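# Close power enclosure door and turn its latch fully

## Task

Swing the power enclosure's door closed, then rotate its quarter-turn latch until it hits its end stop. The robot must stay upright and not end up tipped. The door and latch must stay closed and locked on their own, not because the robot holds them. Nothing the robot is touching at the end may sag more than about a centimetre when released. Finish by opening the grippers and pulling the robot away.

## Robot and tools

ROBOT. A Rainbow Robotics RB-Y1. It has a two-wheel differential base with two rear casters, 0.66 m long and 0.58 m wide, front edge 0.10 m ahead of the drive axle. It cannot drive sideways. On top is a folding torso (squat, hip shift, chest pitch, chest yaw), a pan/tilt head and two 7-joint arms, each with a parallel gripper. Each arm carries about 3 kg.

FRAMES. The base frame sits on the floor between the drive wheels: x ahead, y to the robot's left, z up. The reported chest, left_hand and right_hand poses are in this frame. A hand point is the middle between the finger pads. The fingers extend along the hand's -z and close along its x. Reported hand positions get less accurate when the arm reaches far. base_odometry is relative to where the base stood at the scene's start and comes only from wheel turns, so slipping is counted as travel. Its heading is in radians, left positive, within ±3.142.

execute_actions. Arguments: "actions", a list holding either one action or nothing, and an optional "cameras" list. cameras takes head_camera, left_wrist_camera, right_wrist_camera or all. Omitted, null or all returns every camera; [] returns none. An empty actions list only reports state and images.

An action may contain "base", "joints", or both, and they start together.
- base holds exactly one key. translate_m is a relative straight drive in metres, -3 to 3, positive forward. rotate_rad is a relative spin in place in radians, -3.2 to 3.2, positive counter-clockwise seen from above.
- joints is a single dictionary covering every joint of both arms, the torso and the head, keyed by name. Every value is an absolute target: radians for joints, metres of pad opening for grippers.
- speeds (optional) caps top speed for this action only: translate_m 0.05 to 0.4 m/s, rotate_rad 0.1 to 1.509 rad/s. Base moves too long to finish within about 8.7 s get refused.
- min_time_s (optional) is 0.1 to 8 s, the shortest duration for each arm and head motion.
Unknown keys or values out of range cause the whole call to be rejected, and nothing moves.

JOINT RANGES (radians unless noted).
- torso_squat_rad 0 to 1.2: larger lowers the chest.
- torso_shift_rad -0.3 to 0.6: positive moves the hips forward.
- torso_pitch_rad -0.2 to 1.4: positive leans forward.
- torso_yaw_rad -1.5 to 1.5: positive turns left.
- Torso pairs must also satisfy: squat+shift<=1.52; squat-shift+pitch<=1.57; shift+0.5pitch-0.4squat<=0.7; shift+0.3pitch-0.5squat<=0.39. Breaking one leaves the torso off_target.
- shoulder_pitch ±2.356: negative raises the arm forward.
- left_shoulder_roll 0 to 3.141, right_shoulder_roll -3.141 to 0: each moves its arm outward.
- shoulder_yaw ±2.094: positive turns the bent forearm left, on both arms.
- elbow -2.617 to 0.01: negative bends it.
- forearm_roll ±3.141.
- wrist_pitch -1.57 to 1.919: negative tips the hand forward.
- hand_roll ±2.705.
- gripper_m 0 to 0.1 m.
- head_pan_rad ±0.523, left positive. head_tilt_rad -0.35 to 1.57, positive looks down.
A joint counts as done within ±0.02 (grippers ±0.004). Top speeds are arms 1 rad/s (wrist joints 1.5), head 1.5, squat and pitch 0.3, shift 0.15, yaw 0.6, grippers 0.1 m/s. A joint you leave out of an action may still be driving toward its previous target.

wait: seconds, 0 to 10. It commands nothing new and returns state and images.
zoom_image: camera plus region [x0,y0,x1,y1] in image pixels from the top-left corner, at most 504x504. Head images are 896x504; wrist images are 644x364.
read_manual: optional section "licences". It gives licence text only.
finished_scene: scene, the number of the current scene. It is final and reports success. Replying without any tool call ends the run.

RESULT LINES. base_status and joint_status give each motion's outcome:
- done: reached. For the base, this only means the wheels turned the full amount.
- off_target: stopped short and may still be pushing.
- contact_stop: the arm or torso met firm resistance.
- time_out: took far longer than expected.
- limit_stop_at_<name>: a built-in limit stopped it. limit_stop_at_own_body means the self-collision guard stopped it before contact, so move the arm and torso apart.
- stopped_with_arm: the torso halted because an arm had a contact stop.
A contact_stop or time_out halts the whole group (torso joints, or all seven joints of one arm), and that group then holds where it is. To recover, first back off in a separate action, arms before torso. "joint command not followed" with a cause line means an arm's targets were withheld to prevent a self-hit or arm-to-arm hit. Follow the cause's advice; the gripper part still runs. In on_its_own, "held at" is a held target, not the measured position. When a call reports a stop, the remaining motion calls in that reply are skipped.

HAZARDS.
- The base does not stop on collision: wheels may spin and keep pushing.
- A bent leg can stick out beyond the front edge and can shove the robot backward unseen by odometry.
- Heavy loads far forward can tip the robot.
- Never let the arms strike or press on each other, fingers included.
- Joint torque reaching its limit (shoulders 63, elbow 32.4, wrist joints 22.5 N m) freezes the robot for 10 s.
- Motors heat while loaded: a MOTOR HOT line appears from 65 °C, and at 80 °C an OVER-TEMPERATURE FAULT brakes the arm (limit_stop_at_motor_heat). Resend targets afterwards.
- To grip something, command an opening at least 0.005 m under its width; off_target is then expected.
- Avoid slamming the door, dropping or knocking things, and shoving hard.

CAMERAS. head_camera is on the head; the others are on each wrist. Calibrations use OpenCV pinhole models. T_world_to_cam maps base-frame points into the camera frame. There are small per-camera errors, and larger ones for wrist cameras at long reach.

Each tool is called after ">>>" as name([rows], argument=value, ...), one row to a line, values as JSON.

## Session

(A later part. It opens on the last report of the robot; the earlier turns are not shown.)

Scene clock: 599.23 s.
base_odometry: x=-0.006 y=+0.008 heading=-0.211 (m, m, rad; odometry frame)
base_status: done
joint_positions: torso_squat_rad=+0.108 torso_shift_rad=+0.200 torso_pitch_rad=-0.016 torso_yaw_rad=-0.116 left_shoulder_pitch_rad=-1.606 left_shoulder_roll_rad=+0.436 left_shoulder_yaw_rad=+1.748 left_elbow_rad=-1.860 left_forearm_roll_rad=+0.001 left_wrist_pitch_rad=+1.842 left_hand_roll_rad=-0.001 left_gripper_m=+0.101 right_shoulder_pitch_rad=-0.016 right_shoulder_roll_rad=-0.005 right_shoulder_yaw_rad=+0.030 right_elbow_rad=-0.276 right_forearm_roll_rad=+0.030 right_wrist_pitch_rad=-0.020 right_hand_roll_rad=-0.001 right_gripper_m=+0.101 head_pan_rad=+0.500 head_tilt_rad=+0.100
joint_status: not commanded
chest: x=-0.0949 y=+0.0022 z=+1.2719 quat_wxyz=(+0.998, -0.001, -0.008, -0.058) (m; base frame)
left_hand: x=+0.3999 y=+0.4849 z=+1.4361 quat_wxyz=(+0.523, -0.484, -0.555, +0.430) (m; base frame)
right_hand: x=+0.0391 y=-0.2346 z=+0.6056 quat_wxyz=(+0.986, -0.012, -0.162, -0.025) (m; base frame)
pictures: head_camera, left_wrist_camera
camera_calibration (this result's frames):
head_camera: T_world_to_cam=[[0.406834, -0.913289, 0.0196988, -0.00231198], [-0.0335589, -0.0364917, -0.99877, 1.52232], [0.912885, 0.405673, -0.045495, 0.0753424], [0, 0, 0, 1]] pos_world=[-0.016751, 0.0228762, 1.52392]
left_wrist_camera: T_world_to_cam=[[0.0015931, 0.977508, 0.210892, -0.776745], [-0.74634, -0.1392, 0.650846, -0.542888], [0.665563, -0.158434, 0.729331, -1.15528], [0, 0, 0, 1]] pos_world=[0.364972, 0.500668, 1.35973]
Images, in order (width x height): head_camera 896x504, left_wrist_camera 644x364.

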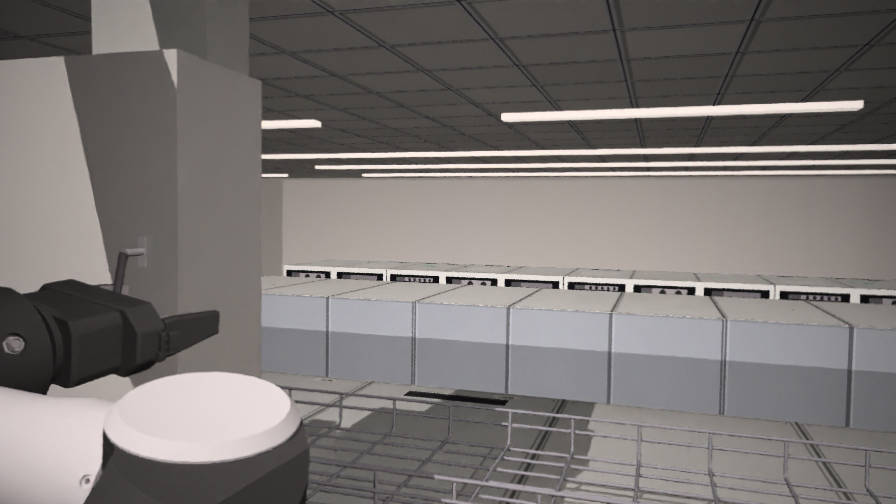

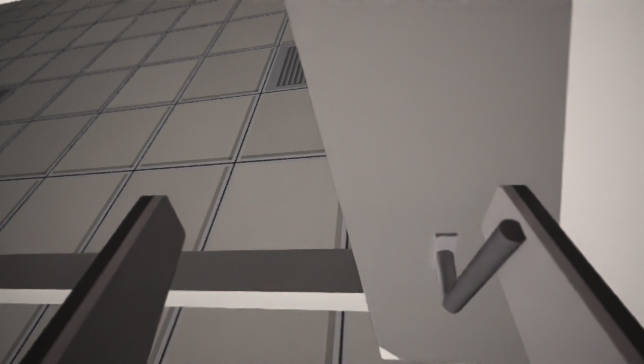

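>>> execute_actions([
  {"base":{"rotate_rad":0.02},"speeds":{"rotate_rad":0.1}},
], cameras=[])

>>> execute_actions([
  {"joints":{"left_shoulder_pitch_rad":-1.64,"left_shoulder_roll_rad":0.43,"left_elbow_rad":-1.855,"left_wrist_pitch_rad":1.845},"min_time_s":1.5},
], cameras=["left_wrist_camera"])

>>> execute_actions([
  {"joints":{"torso_squat_rad":0.27}},
], cameras=["head_camera","left_wrist_camera"])

Scene clock: 604.03 s.
base_odometry: x=-0.006 y=+0.008 heading=-0.192 (m, m, rad; odometry frame)
base_status: done
joint_positions: torso_squat_rad=+0.108 torso_shift_rad=+0.200 torso_pitch_rad=-0.015 torso_yaw_rad=-0.117 left_shoulder_pitch_rad=-1.607 left_shoulder_roll_rad=+0.432 left_shoulder_yaw_rad=+1.748 left_elbow_rad=-1.857 left_forearm_roll_rad=+0.001 left_wrist_pitch_rad=+1.844 left_hand_roll_rad=-0.001 left_gripper_m=+0.101 right_shoulder_pitch_rad=-0.016 right_shoulder_roll_rad=-0.005 right_shoulder_yaw_rad=+0.030 right_elbow_rad=-0.276 right_forearm_roll_rad=+0.030 right_wrist_pitch_rad=-0.020 right_hand_roll_rad=-0.001 right_gripper_m=+0.101 head_pan_rad=+0.500 head_tilt_rad=+0.100
joint_status: not commanded
chest: x=-0.0943 y=+0.0016 z=+1.2719 quat_wxyz=(+0.998, -0.001, -0.008, -0.058) (m; base frame)
left_hand: x=+0.4028 y=+0.4808 z=+1.4359 quat_wxyz=(+0.526, -0.485, -0.552, +0.428) (m; base frame)
right_hand: x=+0.0390 y=-0.2347 z=+0.6053 quat_wxyz=(+0.986, -0.012, -0.162, -0.025) (m; base frame)
pictures: none
No camera images: the call's "cameras" was empty. Leave "cameras" out to get every camera's image.

Scene clock: 605.83 s.
base_odometry: x=-0.006 y=+0.008 heading=-0.192 (m, m, rad; odometry frame)
base_status: not commanded
joint_positions: torso_squat_rad=+0.108 torso_shift_rad=+0.200 torso_pitch_rad=-0.015 torso_yaw_rad=-0.117 left_shoulder_pitch_rad=-1.637 left_shoulder_roll_rad=+0.433 left_shoulder_yaw_rad=+1.749 left_elbow_rad=-1.857 left_forearm_roll_rad=+0.000 left_wrist_pitch_rad=+1.843 left_hand_roll_rad=-0.001 left_gripper_m=+0.101 right_shoulder_pitch_rad=-0.016 right_shoulder_roll_rad=-0.005 right_shoulder_yaw_rad=+0.030 right_elbow_rad=-0.276 right_forearm_roll_rad=+0.030 right_wrist_pitch_rad=-0.020 right_hand_roll_rad=-0.001 right_gripper_m=+0.101 head_pan_rad=+0.500 head_tilt_rad=+0.100
joint_status: all done
chest: x=-0.0943 y=+0.0017 z=+1.2719 quat_wxyz=(+0.998, -0.001, -0.008, -0.058) (m; base frame)
left_hand: x=+0.4027 y=+0.4773 z=+1.4478 quat_wxyz=(+0.519, -0.495, -0.556, +0.420) (m; base frame)
right_hand: x=+0.0389 y=-0.2348 z=+0.6053 quat_wxyz=(+0.986, -0.012, -0.162, -0.025) (m; base frame)
pictures: left_wrist_camera
camera_calibration (this result's frames):
left_wrist_camera: T_world_to_cam=[[0.0134173, 0.978041, 0.207981, -0.772609], [-0.765036, -0.123891, 0.631958, -0.521854], [0.643847, -0.167592, 0.746575, -1.1787], [0, 0, 0, 1]] pos_world=[0.370035, 0.493449, 1.37047]
Images, in order (width x height): left_wrist_camera 644x364.

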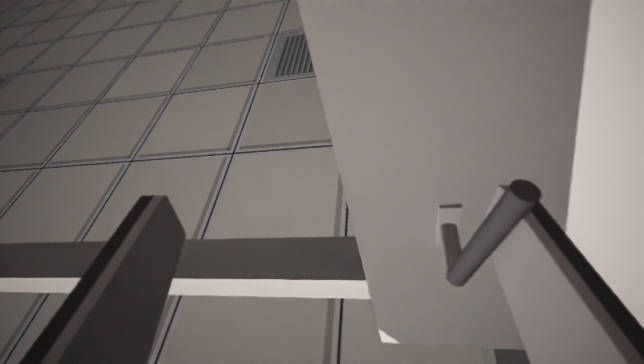

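Scene clock: 607.17 s.
base_odometry: x=-0.006 y=+0.008 heading=-0.192 (m, m, rad; odometry frame)
base_status: not commanded
joint_positions: torso_squat_rad=+0.270 torso_shift_rad=+0.200 torso_pitch_rad=-0.016 torso_yaw_rad=-0.116 left_shoulder_pitch_rad=-1.643 left_shoulder_roll_rad=+0.436 left_shoulder_yaw_rad=+1.745 left_elbow_rad=-1.857 left_forearm_roll_rad=+0.004 left_wrist_pitch_rad=+1.841 left_hand_roll_rad=-0.001 left_gripper_m=+0.101 right_shoulder_pitch_rad=-0.016 right_shoulder_roll_rad=-0.005 right_shoulder_yaw_rad=+0.030 right_elbow_rad=-0.276 right_forearm_roll_rad=+0.030 right_wrist_pitch_rad=-0.020 right_hand_roll_rad=-0.001 right_gripper_m=+0.101 head_pan_rad=+0.500 head_tilt_rad=+0.100
joint_status: all done
chest: x=-0.0991 y=+0.0016 z=+1.2511 quat_wxyz=(+0.998, +0.000, -0.008, -0.058) (m; base frame)
left_hand: x=+0.3967 y=+0.4776 z=+1.4325 quat_wxyz=(+0.516, -0.495, -0.561, +0.417) (m; base frame)
right_hand: x=+0.0349 y=-0.2346 z=+0.5845 quat_wxyz=(+0.986, -0.012, -0.163, -0.025) (m; base frame)
pictures: head_camera, left_wrist_camera
camera_calibration (this result's frames):
head_camera: T_world_to_cam=[[0.406262, -0.913562, 0.0188749, 0.000243993], [-0.0332354, -0.0354163, -0.99882, 1.50142], [0.913152, 0.405155, -0.0447509, 0.0776294], [0, 0, 0, 1]] pos_world=[-0.0210862, 0.0219457, 1.50312]
left_wrist_camera: T_world_to_cam=[[0.00863861, 0.977059, 0.212794, -0.774159], [-0.77171, -0.128815, 0.622792, -0.498648], [0.635916, -0.169595, 0.752894, -1.1683], [0, 0, 0, 1]] pos_world=[0.364819, 0.494027, 1.3549]
Images, in order (width x height): head_camera 896x504, left_wrist_camera 644x364.

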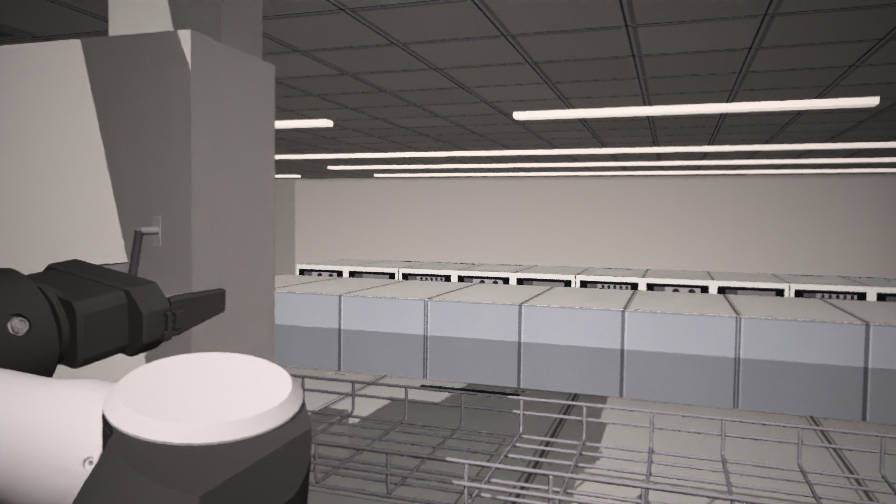

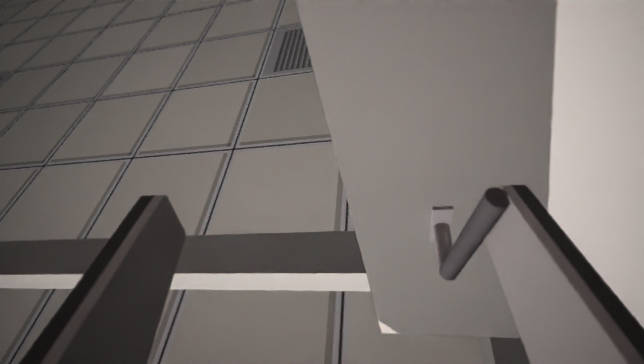

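>>> execute_actions([
  {"joints":{"torso_squat_rad":0.08}},
], cameras=[])

>>> execute_actions([
  {"base":{"rotate_rad":-0.015},"speeds":{"rotate_rad":0.1}},
], cameras=["left_wrist_camera"])

>>> execute_actions([
  {"joints":{"torso_squat_rad":0.3}},
], cameras=["head_camera","left_wrist_camera"])

Scene clock: 610.30 s.
base_odometry: x=-0.006 y=+0.008 heading=-0.192 (m, m, rad; odometry frame)
base_status: not commanded
joint_positions: torso_squat_rad=+0.080 torso_shift_rad=+0.200 torso_pitch_rad=-0.015 torso_yaw_rad=-0.116 left_shoulder_pitch_rad=-1.638 left_shoulder_roll_rad=+0.433 left_shoulder_yaw_rad=+1.749 left_elbow_rad=-1.857 left_forearm_roll_rad=+0.001 left_wrist_pitch_rad=+1.844 left_hand_roll_rad=-0.001 left_gripper_m=+0.101 right_shoulder_pitch_rad=-0.016 right_shoulder_roll_rad=-0.005 right_shoulder_yaw_rad=+0.030 right_elbow_rad=-0.276 right_forearm_roll_rad=+0.030 right_wrist_pitch_rad=-0.020 right_hand_roll_rad=-0.001 right_gripper_m=+0.101 head_pan_rad=+0.500 head_tilt_rad=+0.100
joint_status: all done
chest: x=-0.0941 y=+0.0016 z=+1.2737 quat_wxyz=(+0.998, -0.001, -0.008, -0.058) (m; base frame)
left_hand: x=+0.4030 y=+0.4766 z=+1.4506 quat_wxyz=(+0.519, -0.495, -0.557, +0.419) (m; base frame)
right_hand: x=+0.0393 y=-0.2347 z=+0.6071 quat_wxyz=(+0.986, -0.012, -0.162, -0.025) (m; base frame)
pictures: none
No camera images: the call's "cameras" was empty. Leave "cameras" out to get every camera's image.

Scene clock: 611.27 s.
base_odometry: x=-0.006 y=+0.008 heading=-0.204 (m, m, rad; odometry frame)
base_status: done
joint_positions: torso_squat_rad=+0.080 torso_shift_rad=+0.200 torso_pitch_rad=-0.016 torso_yaw_rad=-0.116 left_shoulder_pitch_rad=-1.638 left_shoulder_roll_rad=+0.436 left_shoulder_yaw_rad=+1.749 left_elbow_rad=-1.858 left_forearm_roll_rad=+0.001 left_wrist_pitch_rad=+1.842 left_hand_roll_rad=-0.001 left_gripper_m=+0.101 right_shoulder_pitch_rad=-0.016 right_shoulder_roll_rad=-0.005 right_shoulder_yaw_rad=+0.030 right_elbow_rad=-0.276 right_forearm_roll_rad=+0.030 right_wrist_pitch_rad=-0.020 right_hand_roll_rad=-0.001 right_gripper_m=+0.101 head_pan_rad=+0.500 head_tilt_rad=+0.100
joint_status: not commanded
chest: x=-0.0946 y=+0.0018 z=+1.2738 quat_wxyz=(+0.998, -0.001, -0.008, -0.058) (m; base frame)
left_hand: x=+0.4010 y=+0.4789 z=+1.4515 quat_wxyz=(+0.517, -0.494, -0.559, +0.420) (m; base frame)
right_hand: x=+0.0394 y=-0.2346 z=+0.6073 quat_wxyz=(+0.986, -0.012, -0.163, -0.025) (m; base frame)
pictures: left_wrist_camera
camera_calibration (this result's frames):
left_wrist_camera: T_world_to_cam=[[0.00828146, 0.97803, 0.208299, -0.773333], [-0.767219, -0.127383, 0.628608, -0.517953], [0.641331, -0.165017, 0.749309, -1.18425], [0, 0, 0, 1]] pos_world=[0.36852, 0.494942, 1.37405]
Images, in order (width x height): left_wrist_camera 644x364.

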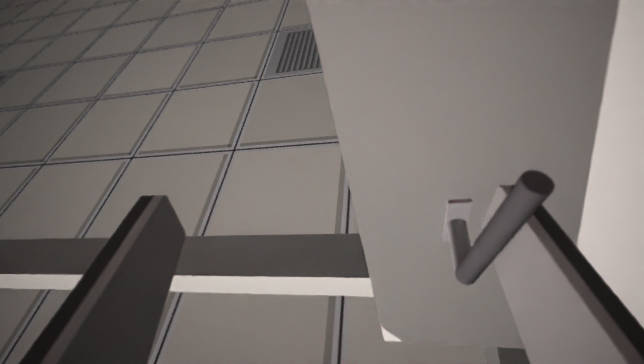

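Scene clock: 612.80 s.
base_odometry: x=-0.006 y=+0.008 heading=-0.204 (m, m, rad; odometry frame)
base_status: not commanded
joint_positions: torso_squat_rad=+0.300 torso_shift_rad=+0.200 torso_pitch_rad=-0.017 torso_yaw_rad=-0.116 left_shoulder_pitch_rad=-1.643 left_shoulder_roll_rad=+0.438 left_shoulder_yaw_rad=+1.744 left_elbow_rad=-1.857 left_forearm_roll_rad=+0.004 left_wrist_pitch_rad=+1.840 left_hand_roll_rad=-0.001 left_gripper_m=+0.101 right_shoulder_pitch_rad=-0.016 right_shoulder_roll_rad=-0.005 right_shoulder_yaw_rad=+0.030 right_elbow_rad=-0.276 right_forearm_roll_rad=+0.030 right_wrist_pitch_rad=-0.020 right_hand_roll_rad=-0.001 right_gripper_m=+0.101 head_pan_rad=+0.500 head_tilt_rad=+0.100
joint_status: all done
chest: x=-0.1006 y=+0.0017 z=+1.2453 quat_wxyz=(+0.998, -0.001, -0.008, -0.058) (m; base frame)
left_hand: x=+0.3943 y=+0.4788 z=+1.4278 quat_wxyz=(+0.515, -0.495, -0.562, +0.417) (m; base frame)
right_hand: x=+0.0338 y=-0.2345 z=+0.5789 quat_wxyz=(+0.986, -0.012, -0.163, -0.025) (m; base frame)
pictures: head_camera, left_wrist_camera
camera_calibration (this result's frames):
head_camera: T_world_to_cam=[[0.406538, -0.913431, 0.0192212, 0.000667743], [-0.0327305, -0.0355855, -0.998831, 1.49567], [0.913047, 0.405434, -0.0443639, 0.078177], [0, 0, 0, 1]] pos_world=[-0.0226966, 0.0221386, 1.49738]
left_wrist_camera: T_world_to_cam=[[0.00517537, 0.977022, 0.213075, -0.773348], [-0.772891, -0.131295, 0.620806, -0.492948], [0.634517, -0.167897, 0.754452, -1.16551], [0, 0, 0, 1]] pos_world=[0.362543, 0.49517, 1.35013]
Images, in order (width x height): head_camera 896x504, left_wrist_camera 644x364.

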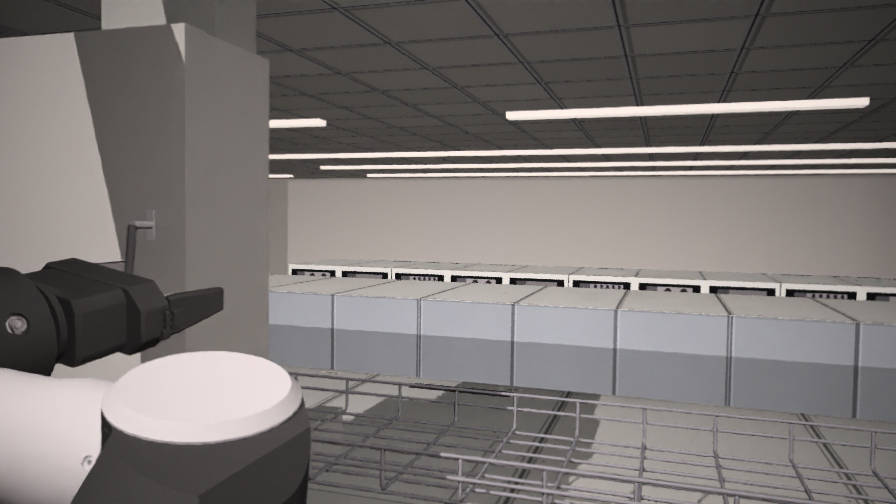

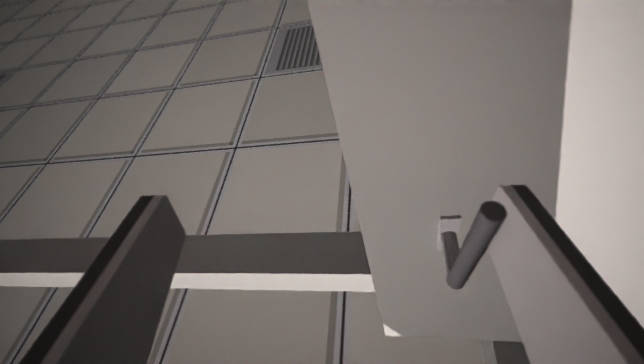

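Nearly vertical. Repeat.

>>> execute_actions([
  {"joints":{"torso_squat_rad":0.08}},
], cameras=[])

>>> execute_actions([
  {"base":{"rotate_rad":-0.017},"speeds":{"rotate_rad":0.1}},
], cameras=[])

>>> execute_actions([
  {"joints":{"torso_squat_rad":0.3}},
], cameras=["head_camera","left_wrist_camera"])

Scene clock: 616.27 s.
base_odometry: x=-0.006 y=+0.008 heading=-0.204 (m, m, rad; odometry frame)
base_status: not commanded
joint_positions: torso_squat_rad=+0.080 torso_shift_rad=+0.200 torso_pitch_rad=-0.015 torso_yaw_rad=-0.116 left_shoulder_pitch_rad=-1.637 left_shoulder_roll_rad=+0.434 left_shoulder_yaw_rad=+1.749 left_elbow_rad=-1.857 left_forearm_roll_rad=+0.000 left_wrist_pitch_rad=+1.843 left_hand_roll_rad=-0.001 left_gripper_m=+0.101 right_shoulder_pitch_rad=-0.016 right_shoulder_roll_rad=-0.005 right_shoulder_yaw_rad=+0.030 right_elbow_rad=-0.276 right_forearm_roll_rad=+0.030 right_wrist_pitch_rad=-0.020 right_hand_roll_rad=-0.001 right_gripper_m=+0.101 head_pan_rad=+0.500 head_tilt_rad=+0.100
joint_status: all done
chest: x=-0.0940 y=+0.0019 z=+1.2737 quat_wxyz=(+0.998, -0.001, -0.008, -0.058) (m; base frame)
left_hand: x=+0.4025 y=+0.4781 z=+1.4498 quat_wxyz=(+0.518, -0.495, -0.557, +0.421) (m; base frame)
right_hand: x=+0.0393 y=-0.2347 z=+0.6072 quat_wxyz=(+0.986, -0.012, -0.162, -0.025) (m; base frame)
pictures: none
No camera images: the call's "cameras" was empty. Leave "cameras" out to get every camera's image.

Scene clock: 617.23 s.
base_odometry: x=-0.007 y=+0.008 heading=-0.217 (m, m, rad; odometry frame)
base_status: done
joint_positions: torso_squat_rad=+0.080 torso_shift_rad=+0.200 torso_pitch_rad=-0.016 torso_yaw_rad=-0.116 left_shoulder_pitch_rad=-1.637 left_shoulder_roll_rad=+0.437 left_shoulder_yaw_rad=+1.749 left_elbow_rad=-1.859 left_forearm_roll_rad=+0.001 left_wrist_pitch_rad=+1.841 left_hand_roll_rad=-0.001 left_gripper_m=+0.101 right_shoulder_pitch_rad=-0.016 right_shoulder_roll_rad=-0.005 right_shoulder_yaw_rad=+0.030 right_elbow_rad=-0.276 right_forearm_roll_rad=+0.030 right_wrist_pitch_rad=-0.020 right_hand_roll_rad=-0.001 right_gripper_m=+0.101 head_pan_rad=+0.500 head_tilt_rad=+0.100
joint_status: not commanded
chest: x=-0.0947 y=+0.0022 z=+1.2738 quat_wxyz=(+0.998, -0.001, -0.008, -0.058) (m; base frame)
left_hand: x=+0.4001 y=+0.4808 z=+1.4507 quat_wxyz=(+0.516, -0.494, -0.559, +0.422) (m; base frame)
right_hand: x=+0.0394 y=-0.2346 z=+0.6075 quat_wxyz=(+0.986, -0.012, -0.163, -0.025) (m; base frame)
pictures: none
No camera images: the call's "cameras" was empty. Leave "cameras" out to get every camera's image.

Scene clock: 627.87 s.
TORQUE FAULT: left_wrist_pitch_rad reached its load limit. The robot stopped for 10 seconds, dropped its targets and accepts commands again. The stop added 9.1 s to the call and to motion_time.
base_odometry: x=-0.007 y=+0.008 heading=-0.217 (m, m, rad; odometry frame)
base_status: not commanded
joint_positions: torso_squat_rad=+0.205 torso_shift_rad=+0.200 torso_pitch_rad=-0.017 torso_yaw_rad=-0.115 left_shoulder_pitch_rad=-1.643 left_shoulder_roll_rad=+0.443 left_shoulder_yaw_rad=+1.744 left_elbow_rad=-1.859 left_forearm_roll_rad=+0.004 left_wrist_pitch_rad=+1.837 left_hand_roll_rad=-0.001 left_gripper_m=+0.101 right_shoulder_pitch_rad=-0.016 right_shoulder_roll_rad=-0.005 right_shoulder_yaw_rad=+0.030 right_elbow_rad=-0.276 right_forearm_roll_rad=+0.030 right_wrist_pitch_rad=-0.020 right_hand_roll_rad=-0.001 right_gripper_m=+0.101 head_pan_rad=+0.500 head_tilt_rad=+0.100
joint_status: torso_squat_rad torque_fault (moved +0.125 of +0.220)
on_its_own: torso_squat_rad is held at +0.205, not at your +0.300, since a torque_fault
chest: x=-0.0972 y=+0.0017 z=+1.2616 quat_wxyz=(+0.998, -0.001, -0.008, -0.057) (m; base frame)
left_hand: x=+0.3949 y=+0.4835 z=+1.4447 quat_wxyz=(+0.512, -0.492, -0.566, +0.420) (m; base frame)
right_hand: x=+0.0376 y=-0.2344 z=+0.5952 quat_wxyz=(+0.986, -0.012, -0.163, -0.024) (m; base frame)
pictures: head_camera, left_wrist_camera
camera_calibration (this result's frames):
head_camera: T_world_to_cam=[[0.407918, -0.912812, 0.0194203, -0.00111232], [-0.0326368, -0.035835, -0.998825, 1.51201], [0.912435, 0.406804, -0.0444089, 0.0757423], [0, 0, 0, 1]] pos_world=[-0.0193091, 0.0223551, 1.51362]
left_wrist_camera: T_world_to_cam=[[-0.00766336, 0.97726, 0.211905, -0.774875], [-0.772775, -0.140278, 0.618984, -0.495423], [0.634634, -0.159012, 0.756277, -1.18486], [0, 0, 0, 1]] pos_world=[0.363167, 0.49935, 1.36694]
Images, in order (width x height): head_camera 896x504, left_wrist_camera 644x364.

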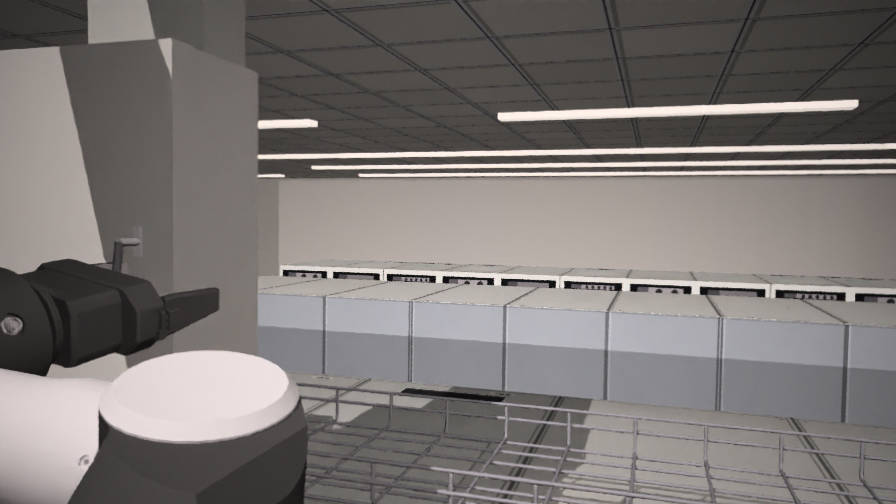

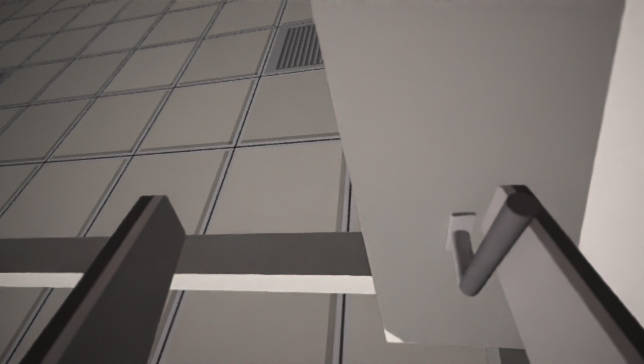

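Probably at the stop. Release and inspect.

>>> execute_actions([
  {"base":{"rotate_rad":0.04},"speeds":{"rotate_rad":0.15}},
], cameras=[])

>>> execute_actions([
  {"joints":{"torso_shift_rad":-0.1,"torso_squat_rad":0.1,"head_pan_rad":0.523}},
], cameras=["head_camera","left_wrist_camera"])

>>> zoom_image(camera="head_camera", region=[150,150,450,350])

Scene clock: 632.10 s.
base_odometry: x=-0.007 y=+0.008 heading=-0.179 (m, m, rad; odometry frame)
base_status: done
joint_positions: torso_squat_rad=+0.205 torso_shift_rad=+0.200 torso_pitch_rad=-0.017 torso_yaw_rad=-0.115 left_shoulder_pitch_rad=-1.642 left_shoulder_roll_rad=+0.439 left_shoulder_yaw_rad=+1.745 left_elbow_rad=-1.858 left_forearm_roll_rad=+0.004 left_wrist_pitch_rad=+1.840 left_hand_roll_rad=-0.001 left_gripper_m=+0.100 right_shoulder_pitch_rad=-0.016 right_shoulder_roll_rad=-0.005 right_shoulder_yaw_rad=+0.030 right_elbow_rad=-0.276 right_forearm_roll_rad=+0.030 right_wrist_pitch_rad=-0.020 right_hand_roll_rad=-0.001 right_gripper_m=+0.101 head_pan_rad=+0.500 head_tilt_rad=+0.100
joint_status: not commanded
on_its_own: torso_squat_rad is held at +0.205, not at your +0.300, since a torque_fault
chest: x=-0.0971 y=+0.0008 z=+1.2616 quat_wxyz=(+0.998, +0.000, -0.008, -0.058) (m; base frame)
left_hand: x=+0.3969 y=+0.4792 z=+1.4440 quat_wxyz=(+0.515, -0.493, -0.563, +0.418) (m; base frame)
right_hand: x=+0.0374 y=-0.2345 z=+0.5949 quat_wxyz=(+0.986, -0.011, -0.163, -0.025) (m; base frame)
pictures: none
No camera images: the call's "cameras" was empty. Leave "cameras" out to get every camera's image.

Scene clock: 634.93 s.
base_odometry: x=-0.007 y=+0.008 heading=-0.179 (m, m, rad; odometry frame)
base_status: not commanded
joint_positions: torso_squat_rad=+0.100 torso_shift_rad=-0.100 torso_pitch_rad=-0.017 torso_yaw_rad=-0.115 left_shoulder_pitch_rad=-1.642 left_shoulder_roll_rad=+0.439 left_shoulder_yaw_rad=+1.745 left_elbow_rad=-1.858 left_forearm_roll_rad=+0.004 left_wrist_pitch_rad=+1.840 left_hand_roll_rad=-0.001 left_gripper_m=+0.100 right_shoulder_pitch_rad=-0.016 right_shoulder_roll_rad=-0.005 right_shoulder_yaw_rad=+0.030 right_elbow_rad=-0.276 right_forearm_roll_rad=+0.030 right_wrist_pitch_rad=-0.020 right_hand_roll_rad=-0.001 right_gripper_m=+0.101 head_pan_rad=+0.523 head_tilt_rad=+0.100
joint_status: all done
chest: x=-0.3029 y=+0.0009 z=+1.2829 quat_wxyz=(+0.998, +0.000, -0.009, -0.058) (m; base frame)
left_hand: x=+0.1911 y=+0.4793 z=+1.4654 quat_wxyz=(+0.515, -0.494, -0.563, +0.418) (m; base frame)
right_hand: x=-0.1681 y=-0.2345 z=+0.6162 quat_wxyz=(+0.986, -0.011, -0.163, -0.025) (m; base frame)
pictures: head_camera, left_wrist_camera
camera_calibration (this result's frames):
head_camera: T_world_to_cam=[[0.428091, -0.903542, 0.0187276, 0.0881462], [-0.0316975, -0.0357213, -0.998859, 1.52689], [0.90318, 0.427009, -0.043932, 0.26156], [0, 0, 0, 1]] pos_world=[-0.225572, 0.0224977, 1.53499]
left_wrist_camera: T_world_to_cam=[[0.00177749, 0.977028, 0.213105, -0.780139], [-0.772058, -0.134098, 0.621244, -0.672764], [0.63555, -0.165633, 0.754083, -1.06567], [0, 0, 0, 1]] pos_world=[0.15926, 0.49549, 1.38781]
Images, in order (width x height): head_camera 896x504, left_wrist_camera 644x364.

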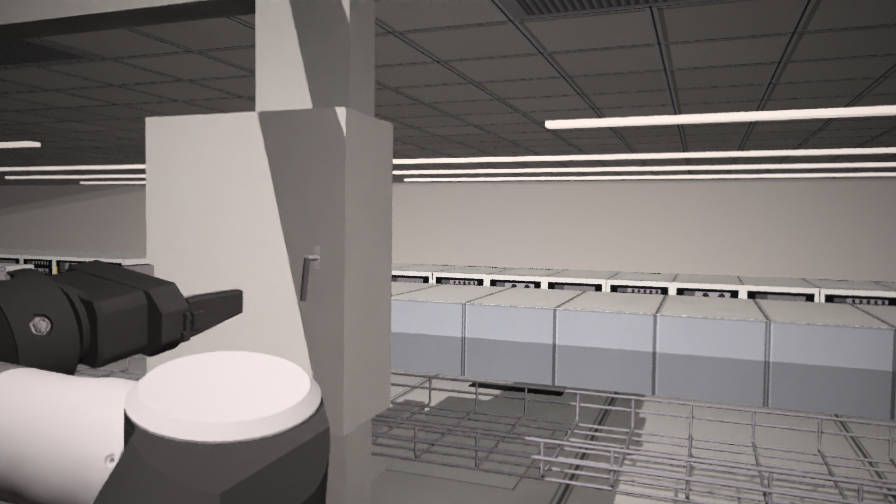

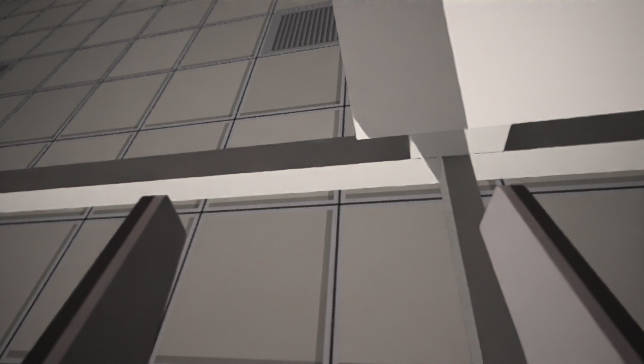

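Region (150, 150, 450, 350) of head_camera's 896x504 image, scaled by 1.680, with more detail than that image has.

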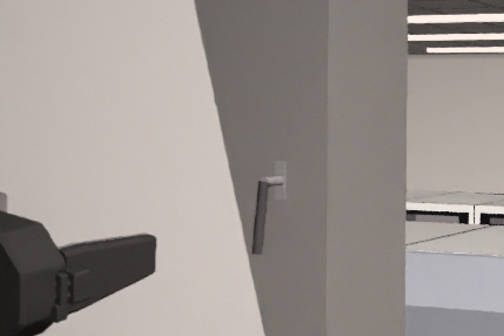

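>>> execute_actions([
  {"joints":{"torso_shift_rad":0.2,"torso_squat_rad":0.17},"min_time_s":1},
], cameras=["left_wrist_camera"])

>>> execute_actions([
  {"base":{"rotate_rad":-0.03},"speeds":{"rotate_rad":0.1}},
], cameras=["left_wrist_camera"])

action 0: "min_time_s" has no arm or head joint beside it: it slows only arm and head motions. Command such a joint too, or leave it out

Scene clock: 638.00 s.
base_odometry: x=-0.007 y=+0.008 heading=-0.206 (m, m, rad; odometry frame)
base_status: done
joint_positions: torso_squat_rad=+0.100 torso_shift_rad=-0.100 torso_pitch_rad=-0.017 torso_yaw_rad=-0.115 left_shoulder_pitch_rad=-1.642 left_shoulder_roll_rad=+0.439 left_shoulder_yaw_rad=+1.745 left_elbow_rad=-1.858 left_forearm_roll_rad=+0.004 left_wrist_pitch_rad=+1.840 left_hand_roll_rad=-0.001 left_gripper_m=+0.100 right_shoulder_pitch_rad=-0.016 right_shoulder_roll_rad=-0.005 right_shoulder_yaw_rad=+0.030 right_elbow_rad=-0.276 right_forearm_roll_rad=+0.030 right_wrist_pitch_rad=-0.020 right_hand_roll_rad=-0.001 right_gripper_m=+0.101 head_pan_rad=+0.523 head_tilt_rad=+0.100
joint_status: not commanded
chest: x=-0.3029 y=+0.0009 z=+1.2829 quat_wxyz=(+0.998, +0.000, -0.009, -0.058) (m; base frame)
left_hand: x=+0.1912 y=+0.4792 z=+1.4654 quat_wxyz=(+0.515, -0.494, -0.563, +0.418) (m; base frame)
right_hand: x=-0.1681 y=-0.2345 z=+0.6163 quat_wxyz=(+0.986, -0.011, -0.163, -0.025) (m; base frame)
pictures: left_wrist_camera
camera_calibration (this result's frames):
left_wrist_camera: T_world_to_cam=[[0.00198555, 0.977036, 0.213067, -0.780092], [-0.772003, -0.133932, 0.621348, -0.6729], [0.635616, -0.165722, 0.754008, -1.06553], [0, 0, 0, 1]] pos_world=[0.159334, 0.495474, 1.38773]
Images, in order (width x height): left_wrist_camera 644x364.

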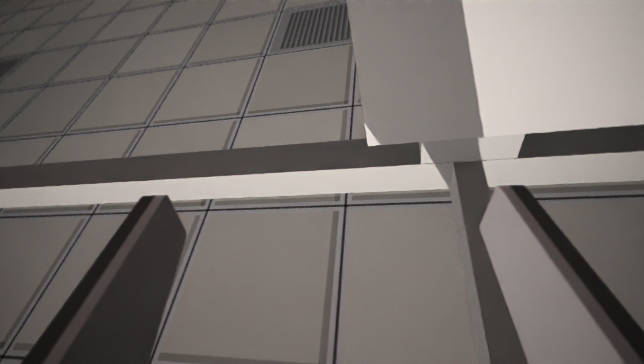

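Undo the rotation, then go in.

>>> execute_actions([
  {"base":{"rotate_rad":0.03},"speeds":{"rotate_rad":0.15}},
], cameras=[])

>>> execute_actions([
  {"joints":{"torso_shift_rad":0.2,"torso_squat_rad":0.12}},
], cameras=["left_wrist_camera"])

>>> execute_actions([
  {"base":{"rotate_rad":-0.025},"speeds":{"rotate_rad":0.1}},
], cameras=["left_wrist_camera"])

Scene clock: 640.40 s.
base_odometry: x=-0.007 y=+0.008 heading=-0.179 (m, m, rad; odometry frame)
base_status: done
joint_positions: torso_squat_rad=+0.100 torso_shift_rad=-0.100 torso_pitch_rad=-0.017 torso_yaw_rad=-0.115 left_shoulder_pitch_rad=-1.642 left_shoulder_roll_rad=+0.439 left_shoulder_yaw_rad=+1.745 left_elbow_rad=-1.858 left_forearm_roll_rad=+0.004 left_wrist_pitch_rad=+1.840 left_hand_roll_rad=-0.001 left_gripper_m=+0.100 right_shoulder_pitch_rad=-0.016 right_shoulder_roll_rad=-0.005 right_shoulder_yaw_rad=+0.030 right_elbow_rad=-0.276 right_forearm_roll_rad=+0.030 right_wrist_pitch_rad=-0.020 right_hand_roll_rad=-0.001 right_gripper_m=+0.101 head_pan_rad=+0.523 head_tilt_rad=+0.100
joint_status: not commanded
chest: x=-0.3028 y=+0.0008 z=+1.2829 quat_wxyz=(+0.998, +0.000, -0.009, -0.058) (m; base frame)
left_hand: x=+0.1913 y=+0.4790 z=+1.4654 quat_wxyz=(+0.515, -0.494, -0.563, +0.418) (m; base frame)
right_hand: x=-0.1681 y=-0.2345 z=+0.6162 quat_wxyz=(+0.986, -0.011, -0.163, -0.025) (m; base frame)
pictures: none
No camera images: the call's "cameras" was empty. Leave "cameras" out to get every camera's image.

Scene clock: 643.17 s.
base_odometry: x=-0.007 y=+0.008 heading=-0.179 (m, m, rad; odometry frame)
base_status: not commanded
joint_positions: torso_squat_rad=+0.120 torso_shift_rad=+0.200 torso_pitch_rad=-0.016 torso_yaw_rad=-0.115 left_shoulder_pitch_rad=-1.642 left_shoulder_roll_rad=+0.439 left_shoulder_yaw_rad=+1.745 left_elbow_rad=-1.858 left_forearm_roll_rad=+0.004 left_wrist_pitch_rad=+1.840 left_hand_roll_rad=-0.001 left_gripper_m=+0.100 right_shoulder_pitch_rad=-0.016 right_shoulder_roll_rad=-0.005 right_shoulder_yaw_rad=+0.030 right_elbow_rad=-0.276 right_forearm_roll_rad=+0.030 right_wrist_pitch_rad=-0.020 right_hand_roll_rad=-0.001 right_gripper_m=+0.101 head_pan_rad=+0.523 head_tilt_rad=+0.100
joint_status: all done
chest: x=-0.0949 y=+0.0008 z=+1.2710 quat_wxyz=(+0.998, +0.000, -0.008, -0.058) (m; base frame)
left_hand: x=+0.3993 y=+0.4790 z=+1.4532 quat_wxyz=(+0.515, -0.493, -0.563, +0.418) (m; base frame)
right_hand: x=+0.0394 y=-0.2345 z=+0.6042 quat_wxyz=(+0.986, -0.011, -0.163, -0.025) (m; base frame)
pictures: left_wrist_camera
camera_calibration (this result's frames):
left_wrist_camera: T_world_to_cam=[[0.00221858, 0.977004, 0.213212, -0.77801], [-0.771624, -0.133947, 0.621815, -0.505569], [0.636074, -0.165899, 0.753583, -1.18813], [0, 0, 0, 1]] pos_world=[0.367358, 0.495289, 1.37561]
Images, in order (width x height): left_wrist_camera 644x364.

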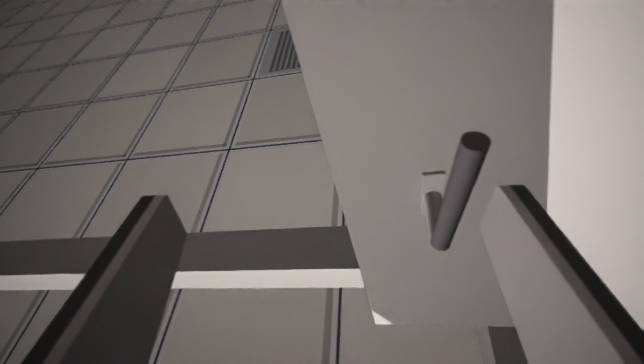

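Scene clock: 644.07 s.
base_odometry: x=-0.007 y=+0.008 heading=-0.202 (m, m, rad; odometry frame)
base_status: done
joint_positions: torso_squat_rad=+0.120 torso_shift_rad=+0.200 torso_pitch_rad=-0.017 torso_yaw_rad=-0.115 left_shoulder_pitch_rad=-1.642 left_shoulder_roll_rad=+0.439 left_shoulder_yaw_rad=+1.745 left_elbow_rad=-1.858 left_forearm_roll_rad=+0.004 left_wrist_pitch_rad=+1.839 left_hand_roll_rad=-0.001 left_gripper_m=+0.101 right_shoulder_pitch_rad=-0.016 right_shoulder_roll_rad=-0.005 right_shoulder_yaw_rad=+0.030 right_elbow_rad=-0.276 right_forearm_roll_rad=+0.030 right_wrist_pitch_rad=-0.020 right_hand_roll_rad=-0.001 right_gripper_m=+0.101 head_pan_rad=+0.523 head_tilt_rad=+0.100
joint_status: not commanded
chest: x=-0.0950 y=+0.0010 z=+1.2710 quat_wxyz=(+0.998, +0.000, -0.008, -0.058) (m; base frame)
left_hand: x=+0.3987 y=+0.4799 z=+1.4532 quat_wxyz=(+0.514, -0.493, -0.563, +0.419) (m; base frame)
right_hand: x=+0.0394 y=-0.2345 z=+0.6043 quat_wxyz=(+0.986, -0.011, -0.163, -0.025) (m; base frame)
pictures: left_wrist_camera
camera_calibration (this result's frames):
left_wrist_camera: T_world_to_cam=[[0.000232085, 0.977121, 0.212683, -0.777398], [-0.771631, -0.135106, 0.621556, -0.504912], [0.636071, -0.164257, 0.753946, -1.18898], [0, 0, 0, 1]] pos_world=[0.366848, 0.496098, 1.37559]
Images, in order (width x height): left_wrist_camera 644x364.

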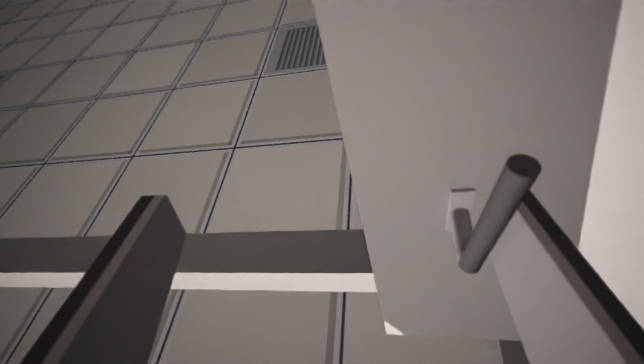

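Just touching. Small extra preload and squat.

>>> execute_actions([
  {"base":{"rotate_rad":-0.01},"speeds":{"rotate_rad":0.1}},
], cameras=[])

>>> execute_actions([
  {"joints":{"torso_squat_rad":0.3}},
], cameras=["left_wrist_camera","head_camera"])

Scene clock: 646.63 s.
base_odometry: x=-0.007 y=+0.008 heading=-0.209 (m, m, rad; odometry frame)
base_status: done
joint_positions: torso_squat_rad=+0.120 torso_shift_rad=+0.200 torso_pitch_rad=-0.017 torso_yaw_rad=-0.115 left_shoulder_pitch_rad=-1.642 left_shoulder_roll_rad=+0.441 left_shoulder_yaw_rad=+1.745 left_elbow_rad=-1.859 left_forearm_roll_rad=+0.004 left_wrist_pitch_rad=+1.838 left_hand_roll_rad=-0.001 left_gripper_m=+0.101 right_shoulder_pitch_rad=-0.016 right_shoulder_roll_rad=-0.005 right_shoulder_yaw_rad=+0.030 right_elbow_rad=-0.276 right_forearm_roll_rad=+0.030 right_wrist_pitch_rad=-0.020 right_hand_roll_rad=-0.001 right_gripper_m=+0.101 head_pan_rad=+0.523 head_tilt_rad=+0.100
joint_status: not commanded
chest: x=-0.0953 y=+0.0012 z=+1.2710 quat_wxyz=(+0.998, +0.000, -0.009, -0.057) (m; base frame)
left_hand: x=+0.3977 y=+0.4815 z=+1.4534 quat_wxyz=(+0.513, -0.493, -0.564, +0.419) (m; base frame)
right_hand: x=+0.0395 y=-0.2345 z=+0.6045 quat_wxyz=(+0.986, -0.012, -0.163, -0.024) (m; base frame)
pictures: none
No camera images: the call's "cameras" was empty. Leave "cameras" out to get every camera's image.

Scene clock: 648.03 s.
base_odometry: x=-0.007 y=+0.008 heading=-0.209 (m, m, rad; odometry frame)
base_status: not commanded
joint_positions: torso_squat_rad=+0.300 torso_shift_rad=+0.200 torso_pitch_rad=-0.018 torso_yaw_rad=-0.115 left_shoulder_pitch_rad=-1.643 left_shoulder_roll_rad=+0.443 left_shoulder_yaw_rad=+1.744 left_elbow_rad=-1.859 left_forearm_roll_rad=+0.005 left_wrist_pitch_rad=+1.837 left_hand_roll_rad=-0.001 left_gripper_m=+0.101 right_shoulder_pitch_rad=-0.016 right_shoulder_roll_rad=-0.005 right_shoulder_yaw_rad=+0.030 right_elbow_rad=-0.276 right_forearm_roll_rad=+0.030 right_wrist_pitch_rad=-0.020 right_hand_roll_rad=-0.001 right_gripper_m=+0.101 head_pan_rad=+0.523 head_tilt_rad=+0.100
joint_status: all done
chest: x=-0.1007 y=+0.0013 z=+1.2453 quat_wxyz=(+0.998, +0.000, -0.009, -0.057) (m; base frame)
left_hand: x=+0.3915 y=+0.4825 z=+1.4294 quat_wxyz=(+0.512, -0.492, -0.566, +0.419) (m; base frame)
right_hand: x=+0.0345 y=-0.2344 z=+0.5788 quat_wxyz=(+0.986, -0.012, -0.163, -0.024) (m; base frame)
pictures: head_camera, left_wrist_camera
camera_calibration (this result's frames):
head_camera: T_world_to_cam=[[0.428413, -0.903374, 0.0194628, 0.00181575], [-0.0312507, -0.03634, -0.998851, 1.4958], [0.903043, 0.427312, -0.0437996, 0.0769249], [0, 0, 0, 1]] pos_world=[-0.0234996, 0.0231267, 1.49741]
left_wrist_camera: T_world_to_cam=[[-0.00690295, 0.977014, 0.213063, -0.772521], [-0.773734, -0.140195, 0.617803, -0.486696], [0.633472, -0.16059, 0.756917, -1.17095], [0, 0, 0, 1]] pos_world=[0.359859, 0.498489, 1.35159]
Images, in order (width x height): head_camera 896x504, left_wrist_camera 644x364.

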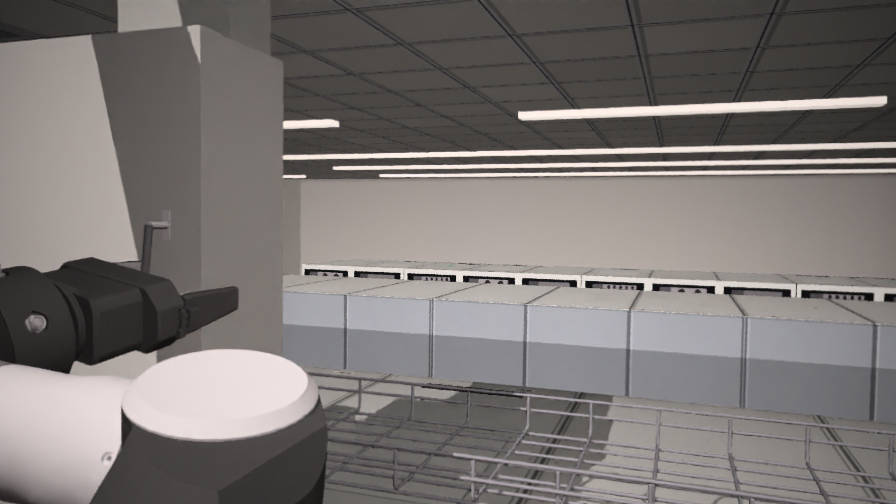

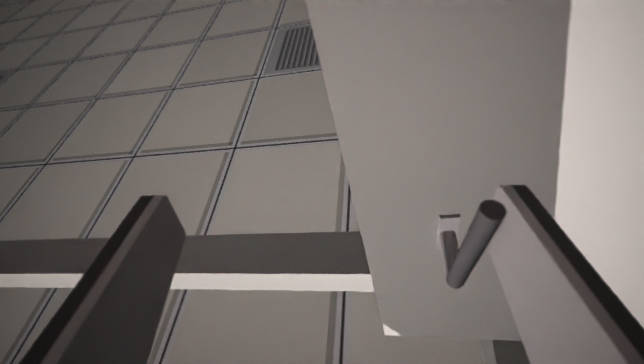

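>>> execute_actions([
  {"base":{"rotate_rad":0.04},"speeds":{"rotate_rad":0.2}},
], cameras=[])

>>> execute_actions([
  {"joints":{"torso_shift_rad":-0.1,"torso_squat_rad":0.1}},
], cameras=[])

>>> finished_scene(scene=1)

Scene clock: 651.27 s.
base_odometry: x=-0.007 y=+0.008 heading=-0.171 (m, m, rad; odometry frame)
base_status: done
joint_positions: torso_squat_rad=+0.300 torso_shift_rad=+0.200 torso_pitch_rad=-0.017 torso_yaw_rad=-0.115 left_shoulder_pitch_rad=-1.642 left_shoulder_roll_rad=+0.439 left_shoulder_yaw_rad=+1.745 left_elbow_rad=-1.858 left_forearm_roll_rad=+0.004 left_wrist_pitch_rad=+1.840 left_hand_roll_rad=-0.001 left_gripper_m=+0.100 right_shoulder_pitch_rad=-0.016 right_shoulder_roll_rad=-0.005 right_shoulder_yaw_rad=+0.030 right_elbow_rad=-0.276 right_forearm_roll_rad=+0.030 right_wrist_pitch_rad=-0.020 right_hand_roll_rad=-0.001 right_gripper_m=+0.101 head_pan_rad=+0.523 head_tilt_rad=+0.100
joint_status: not commanded
chest: x=-0.1004 y=+0.0008 z=+1.2453 quat_wxyz=(+0.998, +0.000, -0.008, -0.058) (m; base frame)
left_hand: x=+0.3936 y=+0.4793 z=+1.4278 quat_wxyz=(+0.515, -0.494, -0.563, +0.418) (m; base frame)
right_hand: x=+0.0343 y=-0.2346 z=+0.5786 quat_wxyz=(+0.986, -0.011, -0.163, -0.025) (m; base frame)
pictures: none
No camera images: the call's "cameras" was empty. Leave "cameras" out to get every camera's image.

Scene clock: 654.10 s.
base_odometry: x=-0.007 y=+0.008 heading=-0.171 (m, m, rad; odometry frame)
base_status: not commanded
joint_positions: torso_squat_rad=+0.100 torso_shift_rad=-0.100 torso_pitch_rad=-0.017 torso_yaw_rad=-0.115 left_shoulder_pitch_rad=-1.642 left_shoulder_roll_rad=+0.439 left_shoulder_yaw_rad=+1.745 left_elbow_rad=-1.858 left_forearm_roll_rad=+0.004 left_wrist_pitch_rad=+1.840 left_hand_roll_rad=-0.001 left_gripper_m=+0.100 right_shoulder_pitch_rad=-0.016 right_shoulder_roll_rad=-0.005 right_shoulder_yaw_rad=+0.030 right_elbow_rad=-0.276 right_forearm_roll_rad=+0.030 right_wrist_pitch_rad=-0.020 right_hand_roll_rad=-0.001 right_gripper_m=+0.101 head_pan_rad=+0.523 head_tilt_rad=+0.100
joint_status: all done
chest: x=-0.3029 y=+0.0009 z=+1.2829 quat_wxyz=(+0.998, +0.000, -0.009, -0.058) (m; base frame)
left_hand: x=+0.1911 y=+0.4793 z=+1.4654 quat_wxyz=(+0.515, -0.494, -0.563, +0.418) (m; base frame)
right_hand: x=-0.1681 y=-0.2345 z=+0.6162 quat_wxyz=(+0.986, -0.011, -0.163, -0.025) (m; base frame)
pictures: none
No camera images: the call's "cameras" was empty. Leave "cameras" out to get every camera's image.

The scene is finished: the task was done.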